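# Press two potentiometer knobs onto their collars on a board

## Task

On the circuit board there are two potentiometer knobs sitting high; press each one down until it seats on the collar of its own potentiometer. Neither potentiometer may be forced out of the board, or the task fails. The knobs must stay seated by themselves once the robot lets go, so release them and move the grippers away at the end.

## Robot and tools

Robot: two FANUC CRX arms, left_arm and right_arm, each with a Robotiq two-finger 140 mm gripper. Bases in the scene frame: left_arm at (-0.053, +0.381, 0) m, right_arm at (+0.015, -0.493, 0) m. Scene frame: origin on the table top between the arms, +x out over the table, +z up, left_arm on the +y side. The names left and right do not refer to image sides.

Gripper axes: fingers point along the gripper's +z, and they open and close along its y axis. The reported end_effector_position is the point between the pads when closed; closed fingertips extend about 33 mm past it (about 9 mm when fully open). Closing pushes the tips roughly 24 mm further out, so keep that clearance above surfaces.

Result lines: a state line per arm gives end_effector_position (m) and end_effector_quat_wxyz in the scene frame; at long reach it can be off. Hand target lines show where the controller is now steering each gripper. A pose unreachable line means the clearance check altered or blocked that arm's command. object_status: 0 moving, 1 stopped while opening, 2 stopped while closing (a grip), 3 reached the asked position or pads met. position_measured is in counts (3 fully open, 230 pads touching), not millimetres. Images come from cam_low (504x504, fixed), cam_left_wrist and cam_right_wrist (616x616 fisheye, on the hands); calibration is listed in the setup and may be slightly off.

execute_actions(actions): a list of actions run one after another. Each action is a table of 1 to 15 rows; each row lasts one control step of 1/30 s, and a short table repeats its final row until 15 steps have passed. Every row is one flat list of 18 numbers in [-1, 1] covering both arms: left dx, dy, dz, rx, ry, rz, gripper position, force_limit, speed, then the same nine for the right arm. dx..rz are an offset, not a pose: the target relative to where that gripper measured at the start of the action (for a call's first action, the last pose a result reported), in the gripper's own axes; every row counts from that start, not from the previous row. Scale: 1.0 = 0.6 m of travel or 180 degrees; rx, ry, rz form one rotation vector. Gripper position is absolute: +1 fully open (140 mm), about -0.8 where pads meet, -1 closes until blocked. force_limit -1/0/+1 gives about 14/60/107 N of squeeze; speed -1/0/+1 gives about 30/140/250 mm/s. Resending the same last three numbers leaves a gripper unchanged; 0 is a real command. An empty list just returns state and images. Per step the commanded pose is clipped to within 70 mm and 16 degrees of the measured one, so large offsets need several actions.

move(target, speed, stop_force, blocking): target is one 18-number row as above, offsets measured from the last pose shown in a result; the gripper numbers are sent at the start. Each gripper travels a straight line, and both arms finish together; duration 0.5 to 10 s, cut off at 10 s. speed is the path's top speed in m/s, 0.002 to 0.5 (default 0.25), turning up to twice that in rad/s. stop_force (N, 20 to 80, shared by both arms, not allowed before 0.2 s of scene time) ends an arm's path when push against its motion rises by that much for two steps; the gripper then backs off two steps and holds. It is estimated from joint torques, not measured at the wrist, it is unreliable when the gripper rotates during the move, and unavailable near stretched poses. Omit it when lifting off something the gripper presses on. An arm within 1.5 mm and 0.5 degrees of its target is treated as still. blocking=false returns after 0.5 s while the arm keeps moving (not combinable with stop_force); then use wait or stop before new commands. The result adds a move: line with the ending (done, off_target, moving, held, fault, contact) and limits such as paced or held, plus each gripper's remaining distance.

wait(seconds): 0 to 10; lets the scene run with last commands held, and returns early if a move ends. stop(): brakes a running move; fingers continue. zoom_image(camera, region): region [x0, y0, x1, y1] in pixels of that camera's latest image, at most 504 by 504. show_instructions(): shows the reference images. read_manual(section): licence texts only. finished_scene(scene): ends the current scene (pass its number) and reports success; irreversible.

Suggested order: look at the images (zoom in), locate both knobs, bring a gripper above each with fingers pointing down, descend slowly, press gently until the knob seats, lift off, open, and retreat clear before finishing.

Cautions: arms are stiff, so a target even slightly beyond contact against something firm can trigger a fault; press slowly, with stop_force and a low speed. Too much force may pop a potentiometer out of the board, which fails the task. Contact torque reaching a joint's load limit (147 N m for waist, shoulder, elbow; 36.8 N m for the three wrist joints), or 150 N of outside force, halts that arm for 10 s. Do not let arms collide or push each other, and do not knock anything off the table. Things may be nudged by outside disturbances. Long holding heats motors; a MOTOR HOT warning precedes a braking stop. Smooth, gentle, quick motion is preferred.

Each tool is called after "Call:" by a JSON object that holds its "method" and its "body".

## Session

Call:
{"method": "execute_actions", "body": {"actions": []}}

Scene clock: 0.00 s.
left_arm: end_effector_position=(+0.1845, +0.3855, +0.1417) position_measured=3 object_status=3 end_effector_quat_wxyz=(-0.048, -0.630, +0.774, -0.046) | right_arm: end_effector_position=(+0.8458, -0.5515, +0.3775) position_measured=3 object_status=3 end_effector_quat_wxyz=(+0.500, +0.599, -0.335, +0.527)
Joint positions: left_arm=[ 0.745 -0.555 -0.67   0.085 -1.559 -0.968] | right_arm=[ 0.504  0.95   0.51   1.594 -1.654 -0.189]
Joint velocities: left_arm=[0.    0.    0.    0.    0.001 0.   ] | right_arm=[-0.001 -0.     0.001  0.    -0.001  0.001]
Hand target (left_arm): +0.184, +0.386, +0.142; -0.048, -0.630, +0.774, -0.046
Hand target (right_arm): +0.846, -0.551, +0.378; +0.500, +0.599, -0.335, +0.527
camera_calibration (this result's frames):
cam_left_wrist: T_world_to_cam=[[-0.920577, 0.390461, 0.00878738, 0.009544], [0.377966, 0.884999, 0.271879, -0.444373], [0.0983815, 0.253607, -0.962291, 0.19494], [0, 0, 0, 1]] pos_world=[0.157565, 0.340105, 0.308321]
cam_right_wrist: T_world_to_cam=[[-0.913354, -0.259052, 0.314127, 0.511758], [-0.383961, 0.291259, -0.876209, 0.827389], [0.135491, -0.920902, -0.365488, -0.302445], [0, 0, 0, 1]] pos_world=[0.82608, -0.386935, 0.453669]

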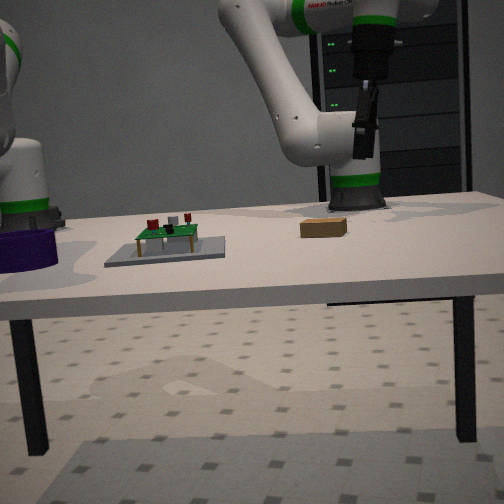

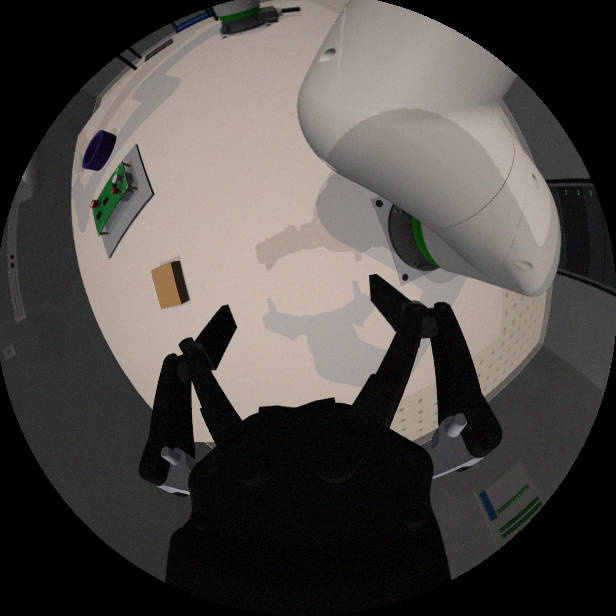

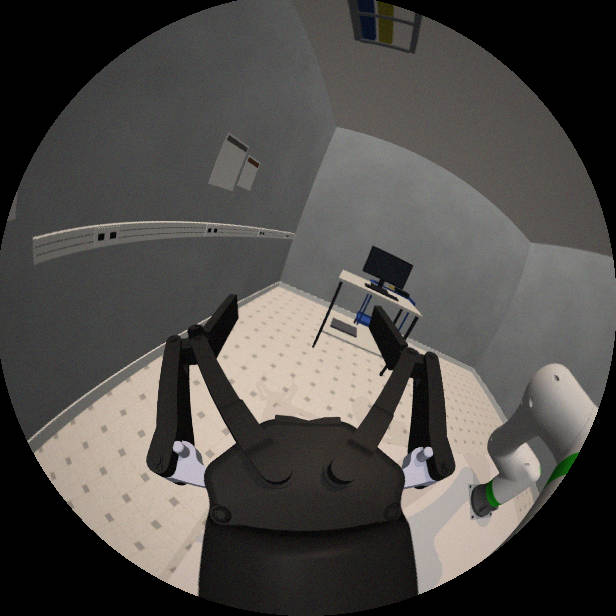

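Call:
{"method": "move", "body": {"target": [0.385,-0.618,0.078,0.0009,-0.0424,-0.065,-1,0,0,0,0,0,0,0,0,1,0,0], "speed": 0.3}}

Call:
{"method": "zoom_image", "body": {"camera": "cam_low", "region": [135,170,219,254]}}

Call:
{"method": "zoom_image", "body": {"camera": "cam_left_wrist", "region": [200,160,368,328]}}

Scene clock: 11.53 s.
left_arm: end_effector_position=(+0.5012, +0.0812, +0.1306) position_measured=233 object_status=3 end_effector_quat_wxyz=(-0.002, +0.707, -0.707, +0.000) | right_arm: end_effector_position=(+0.8458, -0.5515, +0.3775) position_measured=3 object_status=3 end_effector_quat_wxyz=(+0.500, +0.599, -0.335, +0.527)
Joint positions: left_arm=[-0.302  0.482  0.341 -0.003 -1.427  0.289] | right_arm=[ 0.504  0.95   0.51   1.594 -1.654 -0.189]
Joint velocities: left_arm=[-0.002  0.008  0.013 -0.002 -0.011  0.003] | right_arm=[ 0.    -0.001 -0.001  0.    -0.    -0.   ]
Hand target (left_arm): +0.501, +0.081, +0.131; -0.002, +0.707, -0.707, +0.000
Hand target (right_arm): +0.846, -0.551, +0.378; +0.500, +0.599, -0.335, +0.527
Off the commanded pose (left_arm): 0.002 m, 0 deg.
Off the commanded pose (right_arm): 0.000 m, 0 deg.
move: done; limits=paced
camera_calibration (this result's frames):
cam_left_wrist: T_world_to_cam=[[-0.980461, 0.191944, 0.0430605, 0.461685], [0.193199, 0.898382, 0.39444, -0.21618], [0.0370256, 0.395052, -0.917912, 0.243761], [0, 0, 0, 1]] pos_world=[0.485404, 0.00929692, 0.289141]
cam_right_wrist: T_world_to_cam=[[-0.913354, -0.259052, 0.314128, 0.511758], [-0.383961, 0.291259, -0.876209, 0.827389], [0.135491, -0.920902, -0.365488, -0.302445], [0, 0, 0, 1]] pos_world=[0.82608, -0.386935, 0.453668]

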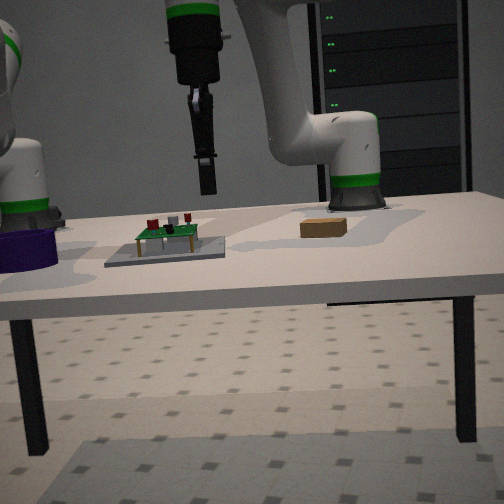

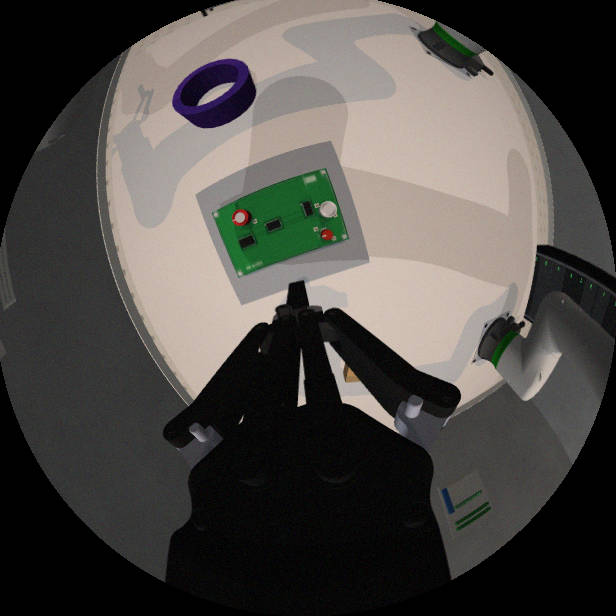

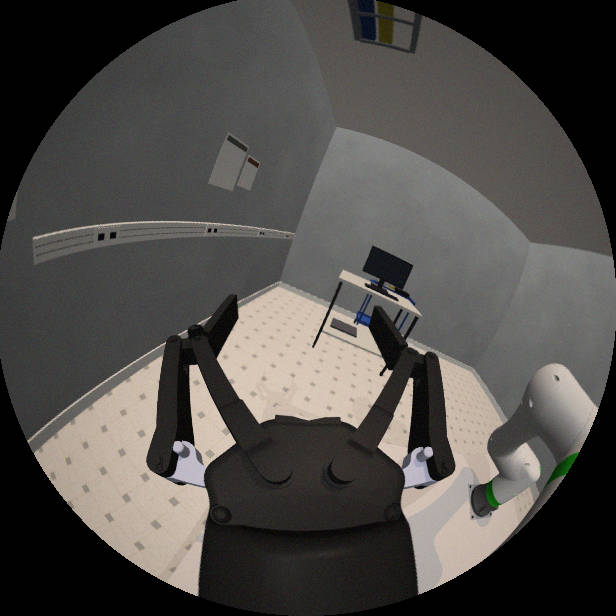

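Region (135, 170, 219, 254) of cam_low's 504x504 image, scaled by 6.000, with more detail than that image has.

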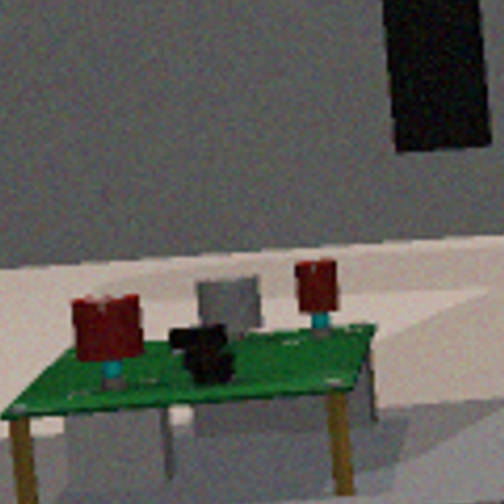

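Region (200, 160, 368, 328) of cam_left_wrist's 616x616 image, scaled by 3.000, with more detail than that image has.

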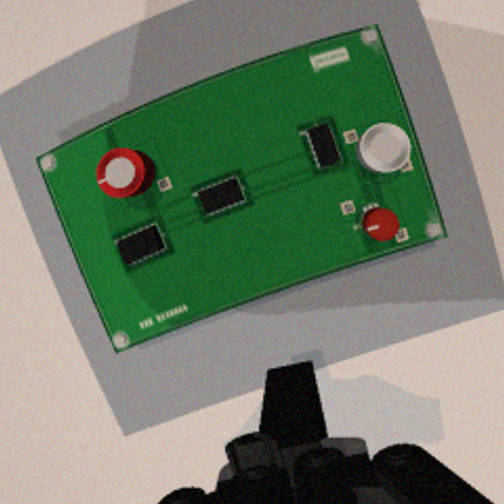

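Call:
{"method": "move", "body": {"target": [0.08,0.075,0.04,0,0,0,-1,0,0,0,0,0,0,0,0,1,0,0], "speed": 0.15}}

Call:
{"method": "zoom_image", "body": {"camera": "cam_low", "region": [165,195,205,235]}}

Call:
{"method": "zoom_image", "body": {"camera": "cam_left_wrist", "region": [180,200,348,368]}}

Scene clock: 22.97 s.
left_arm: end_effector_position=(+0.4563, +0.0332, +0.1066) position_measured=233 object_status=3 end_effector_quat_wxyz=(-0.002, +0.707, -0.707, +0.000) | right_arm: end_effector_position=(+0.8458, -0.5515, +0.3775) position_measured=3 object_status=3 end_effector_quat_wxyz=(+0.500, +0.599, -0.335, +0.527)
Joint positions: left_arm=[-0.401  0.459  0.25  -0.003 -1.36   0.388] | right_arm=[ 0.504  0.95   0.51   1.594 -1.654 -0.189]
Joint velocities: left_arm=[-0.002 -0.    -0.001 -0.003  0.002  0.002] | right_arm=[-0.     0.001 -0.001 -0.     0.    -0.   ]
Hand target (left_arm): +0.456, +0.033, +0.107; -0.002, +0.707, -0.707, +0.000
Hand target (right_arm): +0.846, -0.551, +0.378; +0.500, +0.599, -0.335, +0.527
Off the commanded pose (left_arm): 0.000 m, 0 deg.
Off the commanded pose (right_arm): 0.000 m, 0 deg.
move: done
camera_calibration (this result's frames):
cam_left_wrist: T_world_to_cam=[[-0.980445, 0.192079, 0.0428235, 0.427985], [0.193229, 0.898377, 0.394438, -0.154958], [0.0372915, 0.394999, -0.917924, 0.242181], [0, 0, 0, 1]] pos_world=[0.440527, -0.0386578, 0.265097]
cam_right_wrist: T_world_to_cam=[[-0.913354, -0.259052, 0.314127, 0.511758], [-0.383961, 0.291259, -0.876209, 0.827389], [0.135491, -0.920902, -0.365488, -0.302444], [0, 0, 0, 1]] pos_world=[0.82608, -0.386935, 0.453669]

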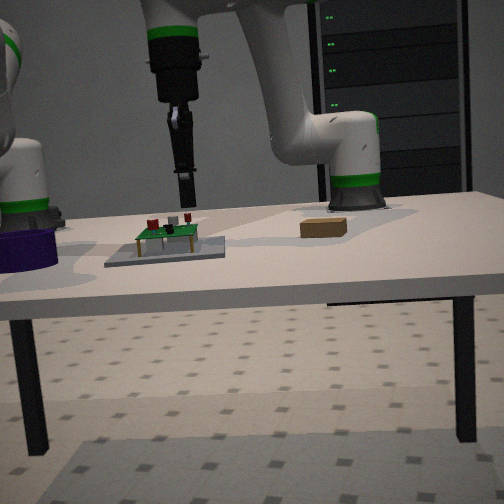

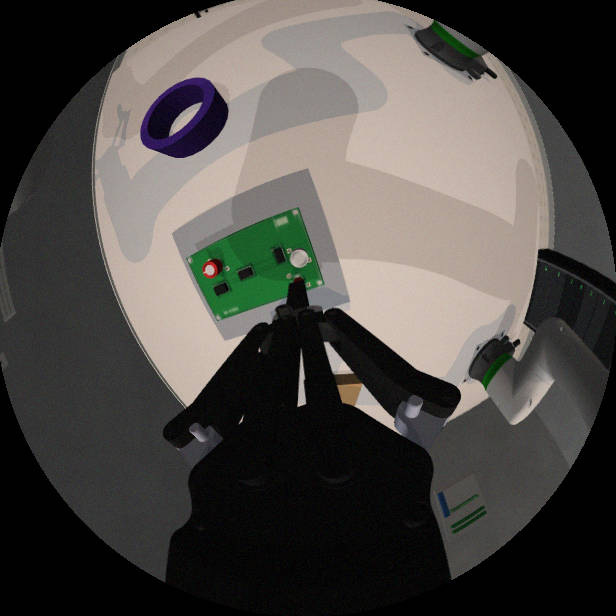

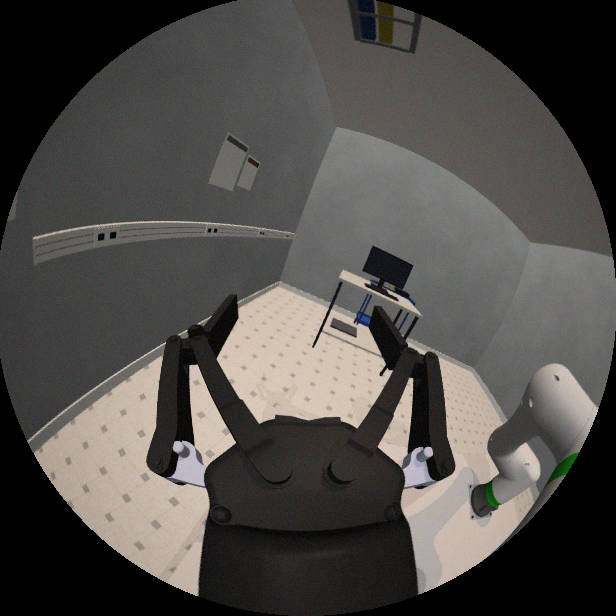

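Region (165, 195, 205, 235) of cam_low's 504x504 image, scaled by 12.600, with more detail than that image has.

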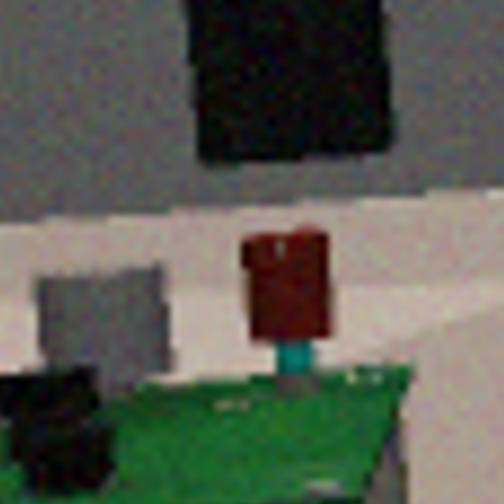

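Region (180, 200, 348, 368) of cam_left_wrist's 616x616 image, scaled by 3.000, with more detail than that image has.

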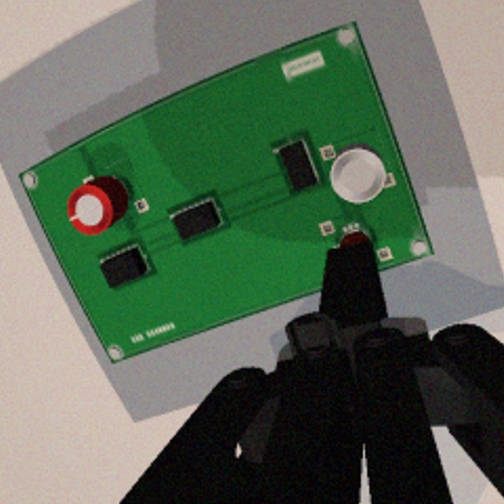

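Gap ≈12 mm, exposed shaft ≈5 mm.

Call:
{"method": "move", "body": {"target": [0,0.002,0.028,0,0,0,-1,0,0,0,0,0,0,0,0,1,0,0], "speed": 0.008}}

Call:
{"method": "zoom_image", "body": {"camera": "cam_low", "region": [165,195,205,235]}}

Scene clock: 32.60 s.
left_arm: end_effector_position=(+0.4551, +0.0332, +0.0899) position_measured=233 object_status=3 end_effector_quat_wxyz=(-0.002, +0.707, -0.707, +0.000) | right_arm: end_effector_position=(+0.8458, -0.5515, +0.3775) position_measured=3 object_status=3 end_effector_quat_wxyz=(+0.500, +0.599, -0.335, +0.527)
Joint positions: left_arm=[-0.401  0.466  0.22  -0.003 -1.323  0.389] | right_arm=[ 0.504  0.95   0.51   1.594 -1.654 -0.189]
Joint velocities: left_arm=[ 0.     0.001 -0.001  0.001  0.002  0.   ] | right_arm=[ 0.001  0.001 -0.     0.     0.    -0.   ]
Hand target (left_arm): +0.455, +0.033, +0.090; -0.002, +0.707, -0.707, +0.000
Hand target (right_arm): +0.846, -0.551, +0.378; +0.500, +0.599, -0.335, +0.527
Off the commanded pose (left_arm): 0.000 m, 0 deg.
Off the commanded pose (right_arm): 0.000 m, 0 deg.
move: done
camera_calibration (this result's frames):
cam_left_wrist: T_world_to_cam=[[-0.980427, 0.192171, 0.0428148, 0.42751], [0.193311, 0.898367, 0.39442, -0.14817], [0.0373326, 0.394976, -0.917932, 0.226857], [0, 0, 0, 1]] pos_world=[0.439316, -0.0386468, 0.248376]
cam_right_wrist: T_world_to_cam=[[-0.913354, -0.259052, 0.314128, 0.511758], [-0.383961, 0.291259, -0.876209, 0.827389], [0.135491, -0.920902, -0.365488, -0.302445], [0, 0, 0, 1]] pos_world=[0.82608, -0.386935, 0.453668]

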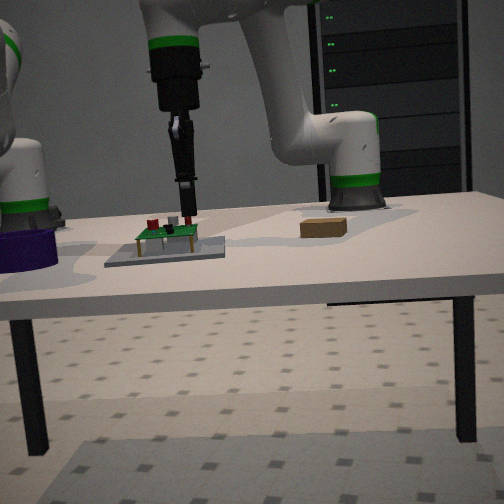

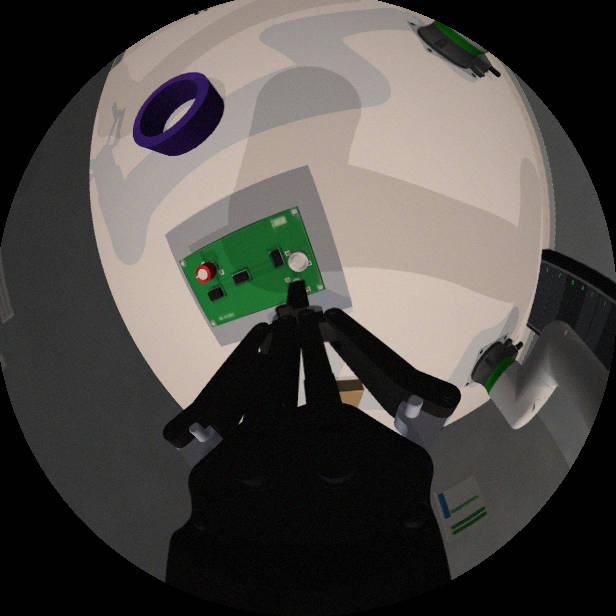

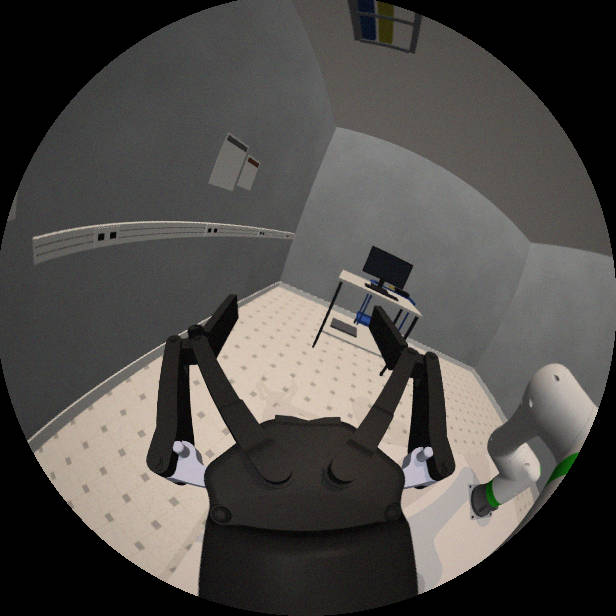

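Region (165, 195, 205, 235) of cam_low's 504x504 image, scaled by 12.600, with more detail than that image has.

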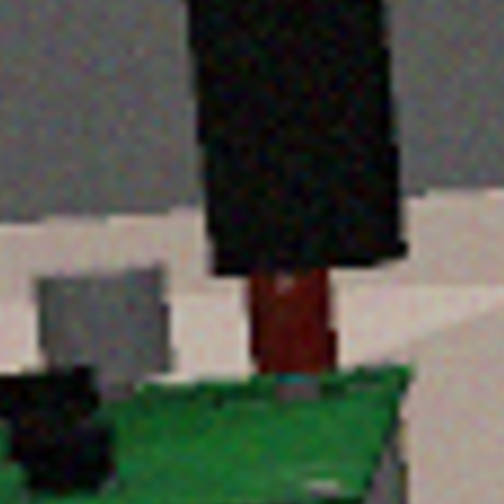

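Call:
{"method": "move", "body": {"target": [0,0,0.0013,0,0,0,-1,0,0,0,0,0,0,0,0,1,0,0], "speed": 0.003}}

Call:
{"method": "zoom_image", "body": {"camera": "cam_low", "region": [176,210,200,234]}}

Scene clock: 39.30 s.
left_arm: end_effector_position=(+0.4551, +0.0332, +0.0891) position_measured=233 object_status=3 end_effector_quat_wxyz=(-0.002, +0.707, -0.707, +0.000) | right_arm: end_effector_position=(+0.8458, -0.5515, +0.3775) position_measured=3 object_status=3 end_effector_quat_wxyz=(+0.500, +0.599, -0.335, +0.527)
Joint positions: left_arm=[-0.401  0.466  0.219 -0.003 -1.321  0.389] | right_arm=[ 0.504  0.95   0.51   1.594 -1.654 -0.189]
Joint velocities: left_arm=[ 0.     0.    -0.001  0.001 -0.     0.   ] | right_arm=[-0.001 -0.    -0.    -0.    -0.     0.001]
Hand target (left_arm): +0.455, +0.033, +0.089; -0.002, +0.707, -0.707, +0.000
Hand target (right_arm): +0.846, -0.551, +0.378; +0.500, +0.599, -0.335, +0.527
Off the commanded pose (left_arm): 0.000 m, 0 deg.
Off the commanded pose (right_arm): 0.000 m, 0 deg.
move: done
camera_calibration (this result's frames):
cam_left_wrist: T_world_to_cam=[[-0.980425, 0.19218, 0.0428161, 0.42754], [0.193319, 0.898366, 0.394419, -0.147868], [0.0373347, 0.394975, -0.917933, 0.226152], [0, 0, 0, 1]] pos_world=[0.439313, -0.0386493, 0.247609]
cam_right_wrist: T_world_to_cam=[[-0.913354, -0.259052, 0.314128, 0.511757], [-0.383961, 0.291259, -0.876209, 0.827389], [0.135491, -0.920902, -0.365488, -0.302445], [0, 0, 0, 1]] pos_world=[0.82608, -0.386935, 0.453668]

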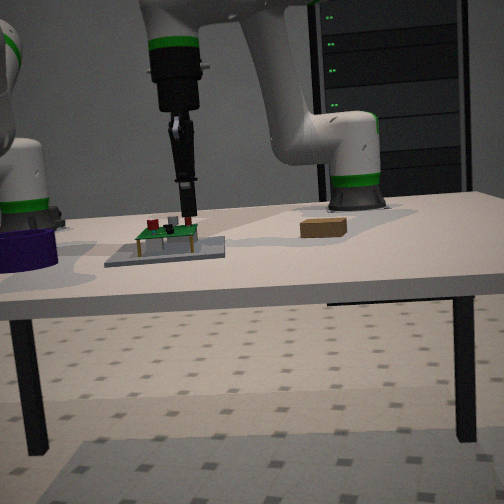

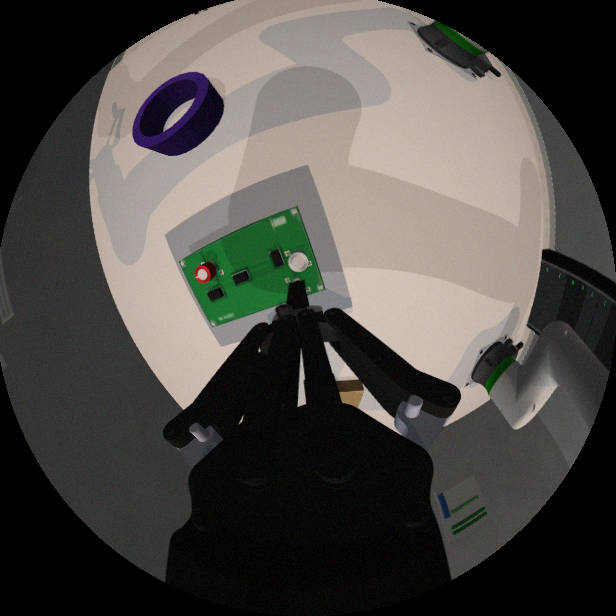

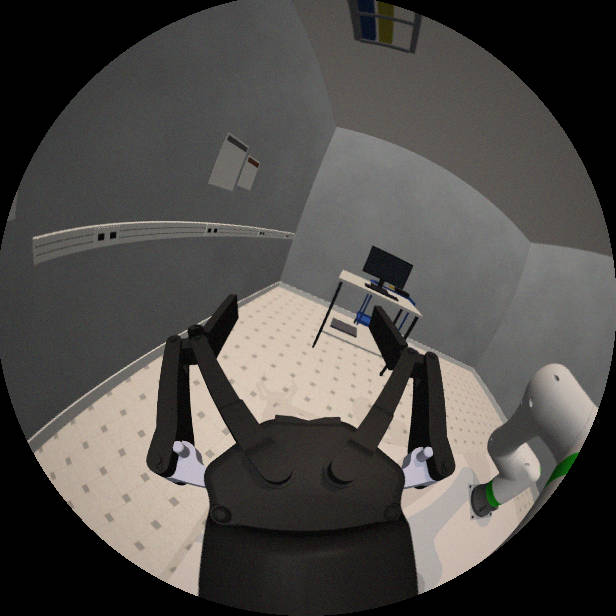

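Region (176, 210, 200, 234) of cam_low's 504x504 image, scaled by 21.000, with more detail than that image has.

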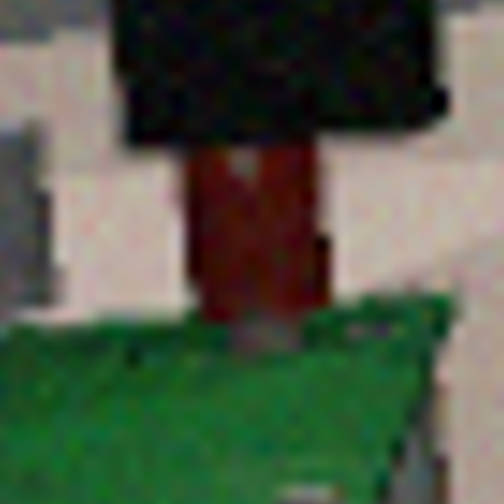

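Call:
{"method": "move", "body": {"target": [0,0,0.0006,0,0,0,-1,0,0,0,0,0,0,0,0,1,0,0], "speed": 0.003}}

Call:
{"method": "move", "body": {"target": [0,0,-0.032,0,0,0,-1,0,0,0,0,0,0,0,0,1,0,0], "speed": 0.05}}

Call:
{"method": "move", "body": {"target": [0.075,-0.161,0,0,0,0,-1,0,0,0,0,0,0,0,0,1,0,0], "speed": 0.15}}

Call:
{"method": "zoom_image", "body": {"camera": "cam_low", "region": [138,190,198,250]}}

Scene clock: 47.90 s.
left_arm: end_effector_position=(+0.4551, +0.0332, +0.0888) position_measured=233 object_status=3 end_effector_quat_wxyz=(-0.002, +0.707, -0.707, +0.000) | right_arm: end_effector_position=(+0.8458, -0.5515, +0.3775) position_measured=3 object_status=3 end_effector_quat_wxyz=(+0.500, +0.599, -0.335, +0.527)
Joint positions: left_arm=[-0.401  0.467  0.219 -0.003 -1.321  0.389] | right_arm=[ 0.504  0.95   0.51   1.594 -1.654 -0.189]
Joint velocities: left_arm=[ 0.    -0.     0.    -0.001 -0.003 -0.001] | right_arm=[-0.001 -0.001  0.    -0.     0.    -0.   ]
Hand target (left_arm): +0.455, +0.033, +0.089; -0.002, +0.707, -0.707, +0.000
Hand target (right_arm): +0.846, -0.551, +0.378; +0.500, +0.599, -0.335, +0.527
Off the commanded pose (left_arm): 0.000 m, 0 deg.
Off the commanded pose (right_arm): 0.000 m, 0 deg.
move: done
camera_calibration (this result's frames):
cam_left_wrist: T_world_to_cam=[[-0.980425, 0.192182, 0.0428161, 0.427554], [0.193322, 0.898366, 0.394418, -0.147729], [0.0373356, 0.394975, -0.917933, 0.225827], [0, 0, 0, 1]] pos_world=[0.439313, -0.0386493, 0.247255]
cam_right_wrist: T_world_to_cam=[[-0.913354, -0.259052, 0.314127, 0.511758], [-0.383961, 0.291259, -0.876209, 0.827389], [0.135491, -0.920902, -0.365488, -0.302445], [0, 0, 0, 1]] pos_world=[0.82608, -0.386935, 0.453669]

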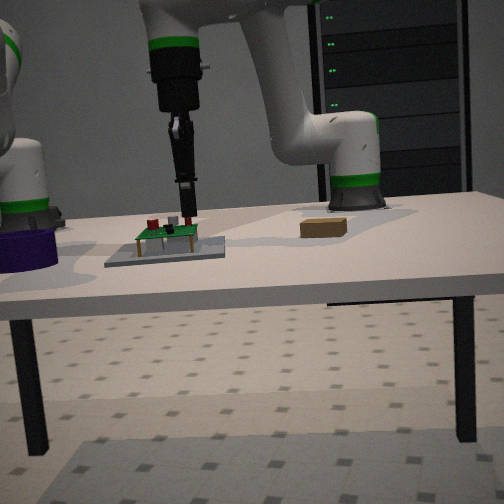

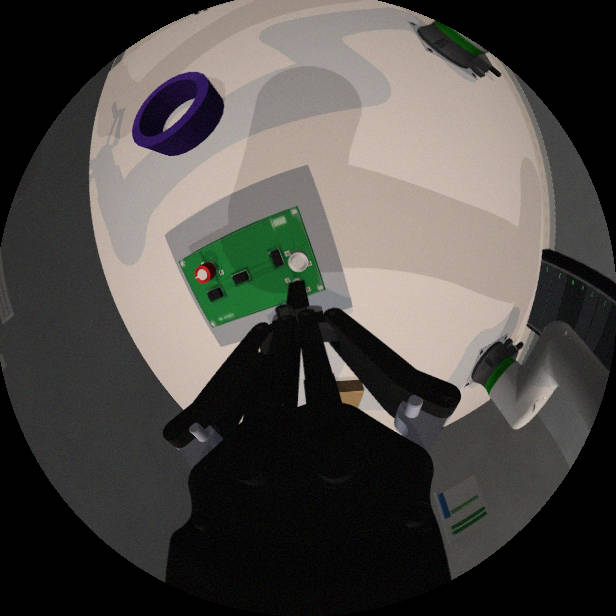

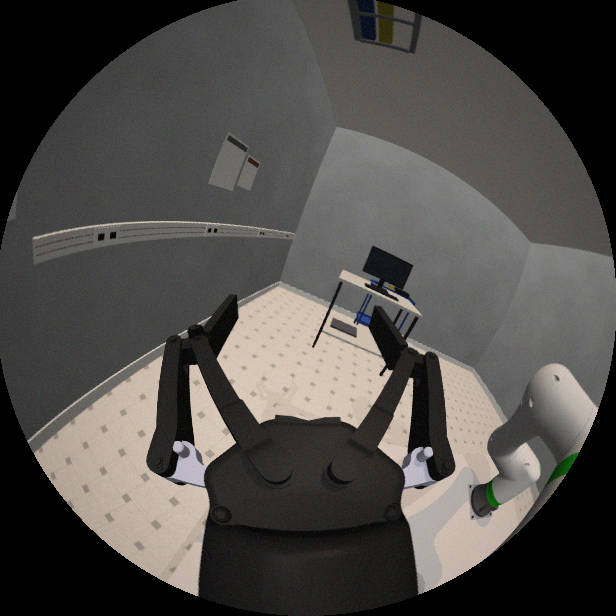

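Scene clock: 48.70 s.
left_arm: end_effector_position=(+0.4552, +0.0332, +0.1079) position_measured=233 object_status=3 end_effector_quat_wxyz=(-0.002, +0.707, -0.707, +0.000) | right_arm: end_effector_position=(+0.8458, -0.5515, +0.3775) position_measured=3 object_status=3 end_effector_quat_wxyz=(+0.500, +0.599, -0.335, +0.527)
Joint positions: left_arm=[-0.401  0.456  0.249 -0.003 -1.362  0.389] | right_arm=[ 0.504  0.95   0.51   1.594 -1.654 -0.189]
Joint velocities: left_arm=[ 0.    -0.     0.002  0.    -0.001  0.   ] | right_arm=[ 0.001 -0.001  0.    -0.     0.     0.   ]
Hand target (left_arm): +0.455, +0.033, +0.108; -0.002, +0.707, -0.707, +0.000
Hand target (right_arm): +0.846, -0.551, +0.378; +0.500, +0.599, -0.335, +0.527
Off the commanded pose (left_arm): 0.000 m, 0 deg.
Off the commanded pose (right_arm): 0.000 m, 0 deg.
move: done
camera_calibration (this result's frames):
cam_left_wrist: T_world_to_cam=[[-0.980452, 0.192043, 0.0428235, 0.426765], [0.193198, 0.898407, 0.394385, -0.155193], [0.0372657, 0.394948, -0.917947, 0.243408], [0, 0, 0, 1]] pos_world=[0.439335, -0.0386643, 0.266366]
cam_right_wrist: T_world_to_cam=[[-0.913354, -0.259052, 0.314127, 0.511757], [-0.383961, 0.291259, -0.876209, 0.827389], [0.135491, -0.920902, -0.365489, -0.302445], [0, 0, 0, 1]] pos_world=[0.82608, -0.386934, 0.453669]

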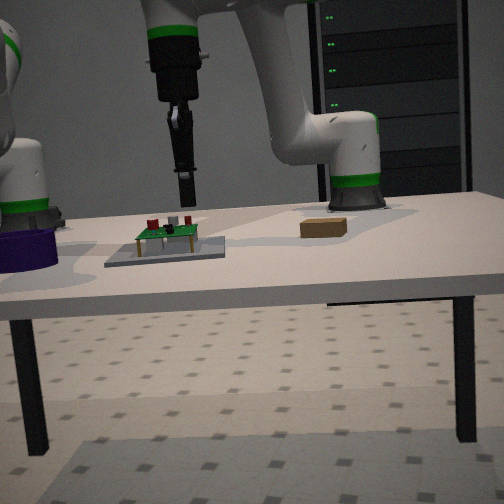

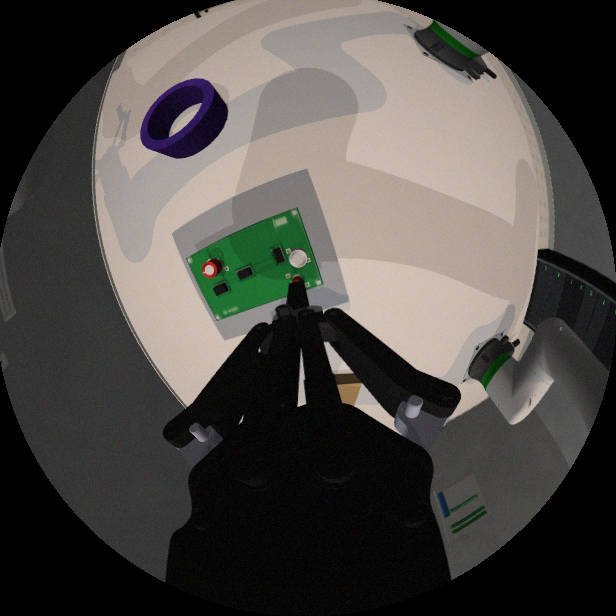

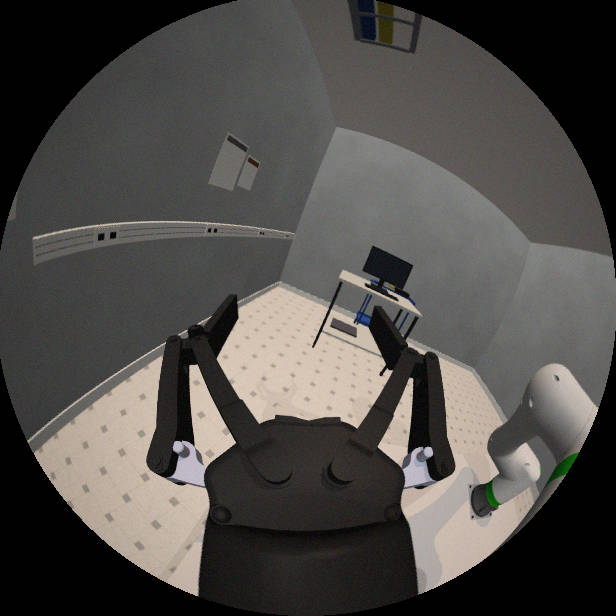

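Scene clock: 49.93 s.
left_arm: end_effector_position=(+0.5520, -0.0118, +0.1081) position_measured=233 object_status=3 end_effector_quat_wxyz=(-0.002, +0.707, -0.707, +0.001) | right_arm: end_effector_position=(+0.8458, -0.5515, +0.3775) position_measured=3 object_status=3 end_effector_quat_wxyz=(+0.500, +0.599, -0.335, +0.527)
Joint positions: left_arm=[-0.408  0.749  0.702 -0.003 -1.521  0.396] | right_arm=[ 0.504  0.95   0.51   1.594 -1.654 -0.189]
Joint velocities: left_arm=[-0.     0.007  0.012 -0.001 -0.009  0.   ] | right_arm=[ 0. -0.  0.  0.  0.  0.]
Hand target (left_arm): +0.552, -0.012, +0.108; -0.002, +0.707, -0.707, +0.000
Hand target (right_arm): +0.846, -0.551, +0.378; +0.500, +0.599, -0.335, +0.527
Off the commanded pose (left_arm): 0.000 m, 0 deg.
Off the commanded pose (right_arm): 0.000 m, 0 deg.
move: done
camera_calibration (this result's frames):
cam_left_wrist: T_world_to_cam=[[-0.980544, 0.191631, 0.0425522, 0.530399], [0.192717, 0.89854, 0.394316, -0.133347], [0.0373285, 0.394845, -0.917989, 0.257741], [0, 0, 0, 1]] pos_world=[0.536157, -0.0835917, 0.266615]
cam_right_wrist: T_world_to_cam=[[-0.913354, -0.259052, 0.314128, 0.511757], [-0.383961, 0.291259, -0.876209, 0.827389], [0.135491, -0.920902, -0.365488, -0.302445], [0, 0, 0, 1]] pos_world=[0.82608, -0.386935, 0.453668]

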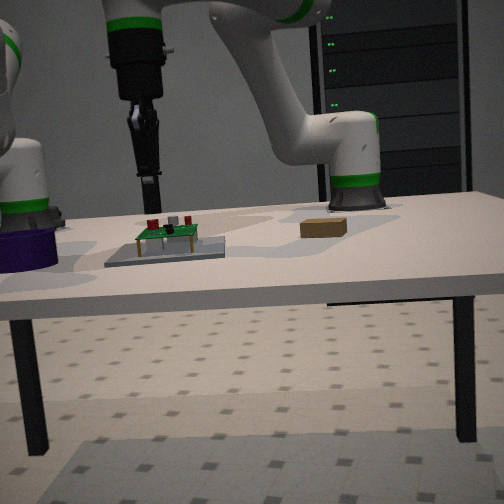

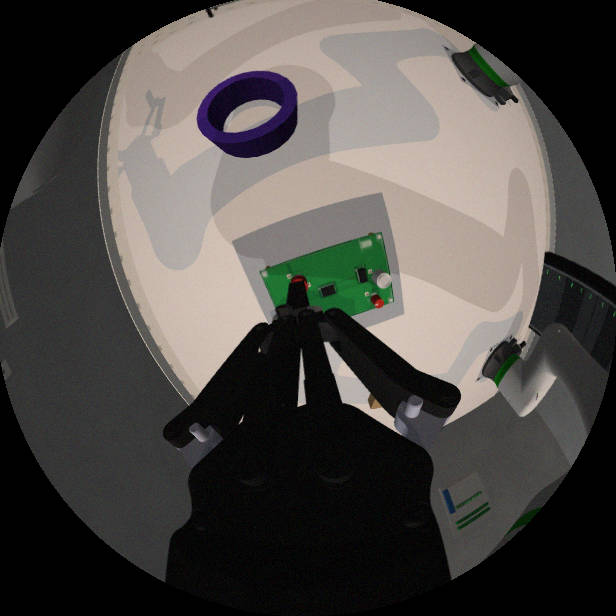

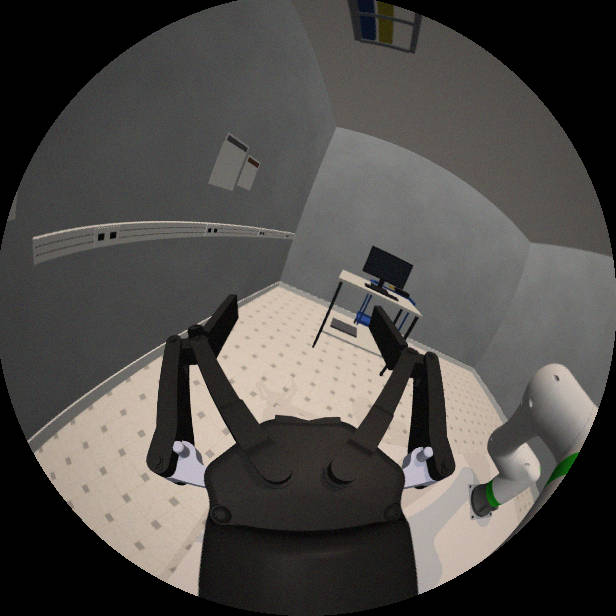

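Region (138, 190, 198, 250) of cam_low's 504x504 image, scaled by 8.400, with more detail than that image has.

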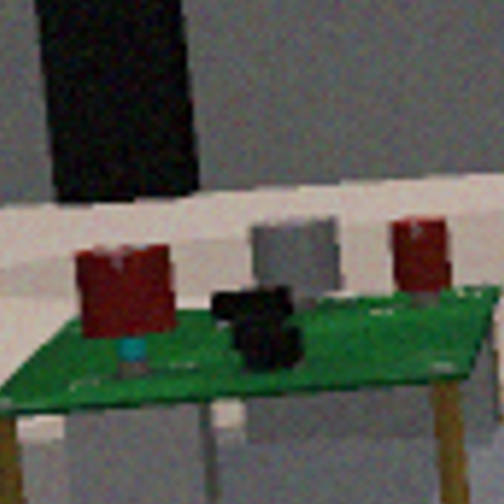

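Call:
{"method": "move", "body": {"target": [0,0.002,0.026,0,0,0,-1,0,0,0,0,0,0,0,0,1,0,0], "speed": 0.008}}

Call:
{"method": "zoom_image", "body": {"camera": "cam_low", "region": [138,212,168,242]}}

Scene clock: 56.40 s.
left_arm: end_effector_position=(+0.5508, -0.0117, +0.0926) position_measured=233 object_status=3 end_effector_quat_wxyz=(-0.002, +0.707, -0.707, +0.001) | right_arm: end_effector_position=(+0.8458, -0.5515, +0.3775) position_measured=3 object_status=3 end_effector_quat_wxyz=(+0.500, +0.599, -0.335, +0.527)
Joint positions: left_arm=[-0.409  0.749  0.666 -0.003 -1.485  0.396] | right_arm=[ 0.504  0.95   0.51   1.594 -1.654 -0.189]
Joint velocities: left_arm=[-0.    -0.    -0.003  0.     0.002  0.001] | right_arm=[-0.001 -0.    -0.001 -0.     0.    -0.   ]
Hand target (left_arm): +0.551, -0.012, +0.093; -0.002, +0.707, -0.707, +0.001
Hand target (right_arm): +0.846, -0.551, +0.378; +0.500, +0.599, -0.335, +0.527
Off the commanded pose (left_arm): 0.000 m, 0 deg.
Off the commanded pose (right_arm): 0.000 m, 0 deg.
move: done
camera_calibration (this result's frames):
cam_left_wrist: T_world_to_cam=[[-0.980529, 0.19172, 0.0424968, 0.529887], [0.192777, 0.898537, 0.394296, -0.127041], [0.0374095, 0.394811, -0.918001, 0.243514], [0, 0, 0, 1]] pos_world=[0.53495, -0.083581, 0.251119]
cam_right_wrist: T_world_to_cam=[[-0.913354, -0.259052, 0.314128, 0.511758], [-0.383961, 0.291259, -0.876209, 0.827389], [0.135491, -0.920902, -0.365488, -0.302445], [0, 0, 0, 1]] pos_world=[0.82608, -0.386935, 0.453669]

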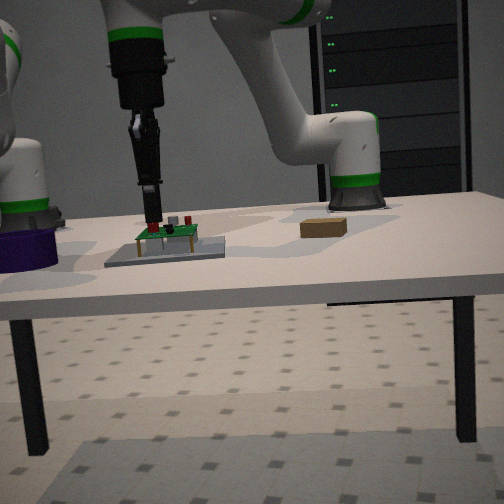

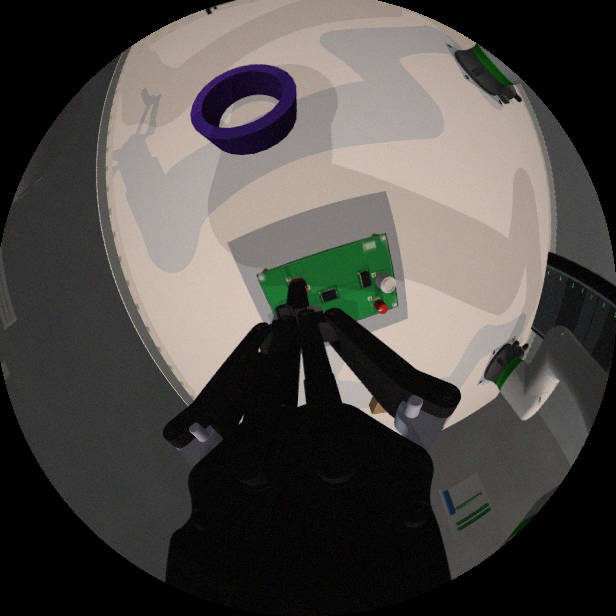

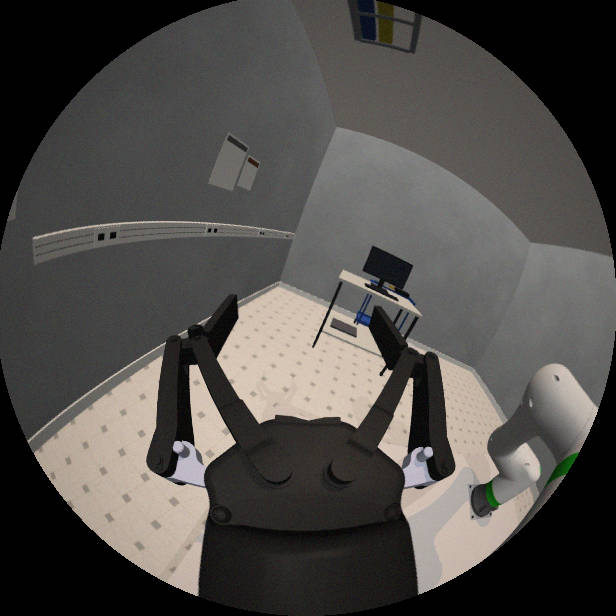

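Region (138, 212, 168, 242) of cam_low's 504x504 image, scaled by 16.800, with more detail than that image has.

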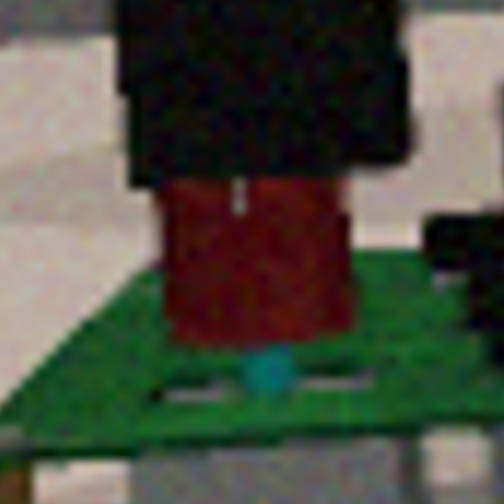

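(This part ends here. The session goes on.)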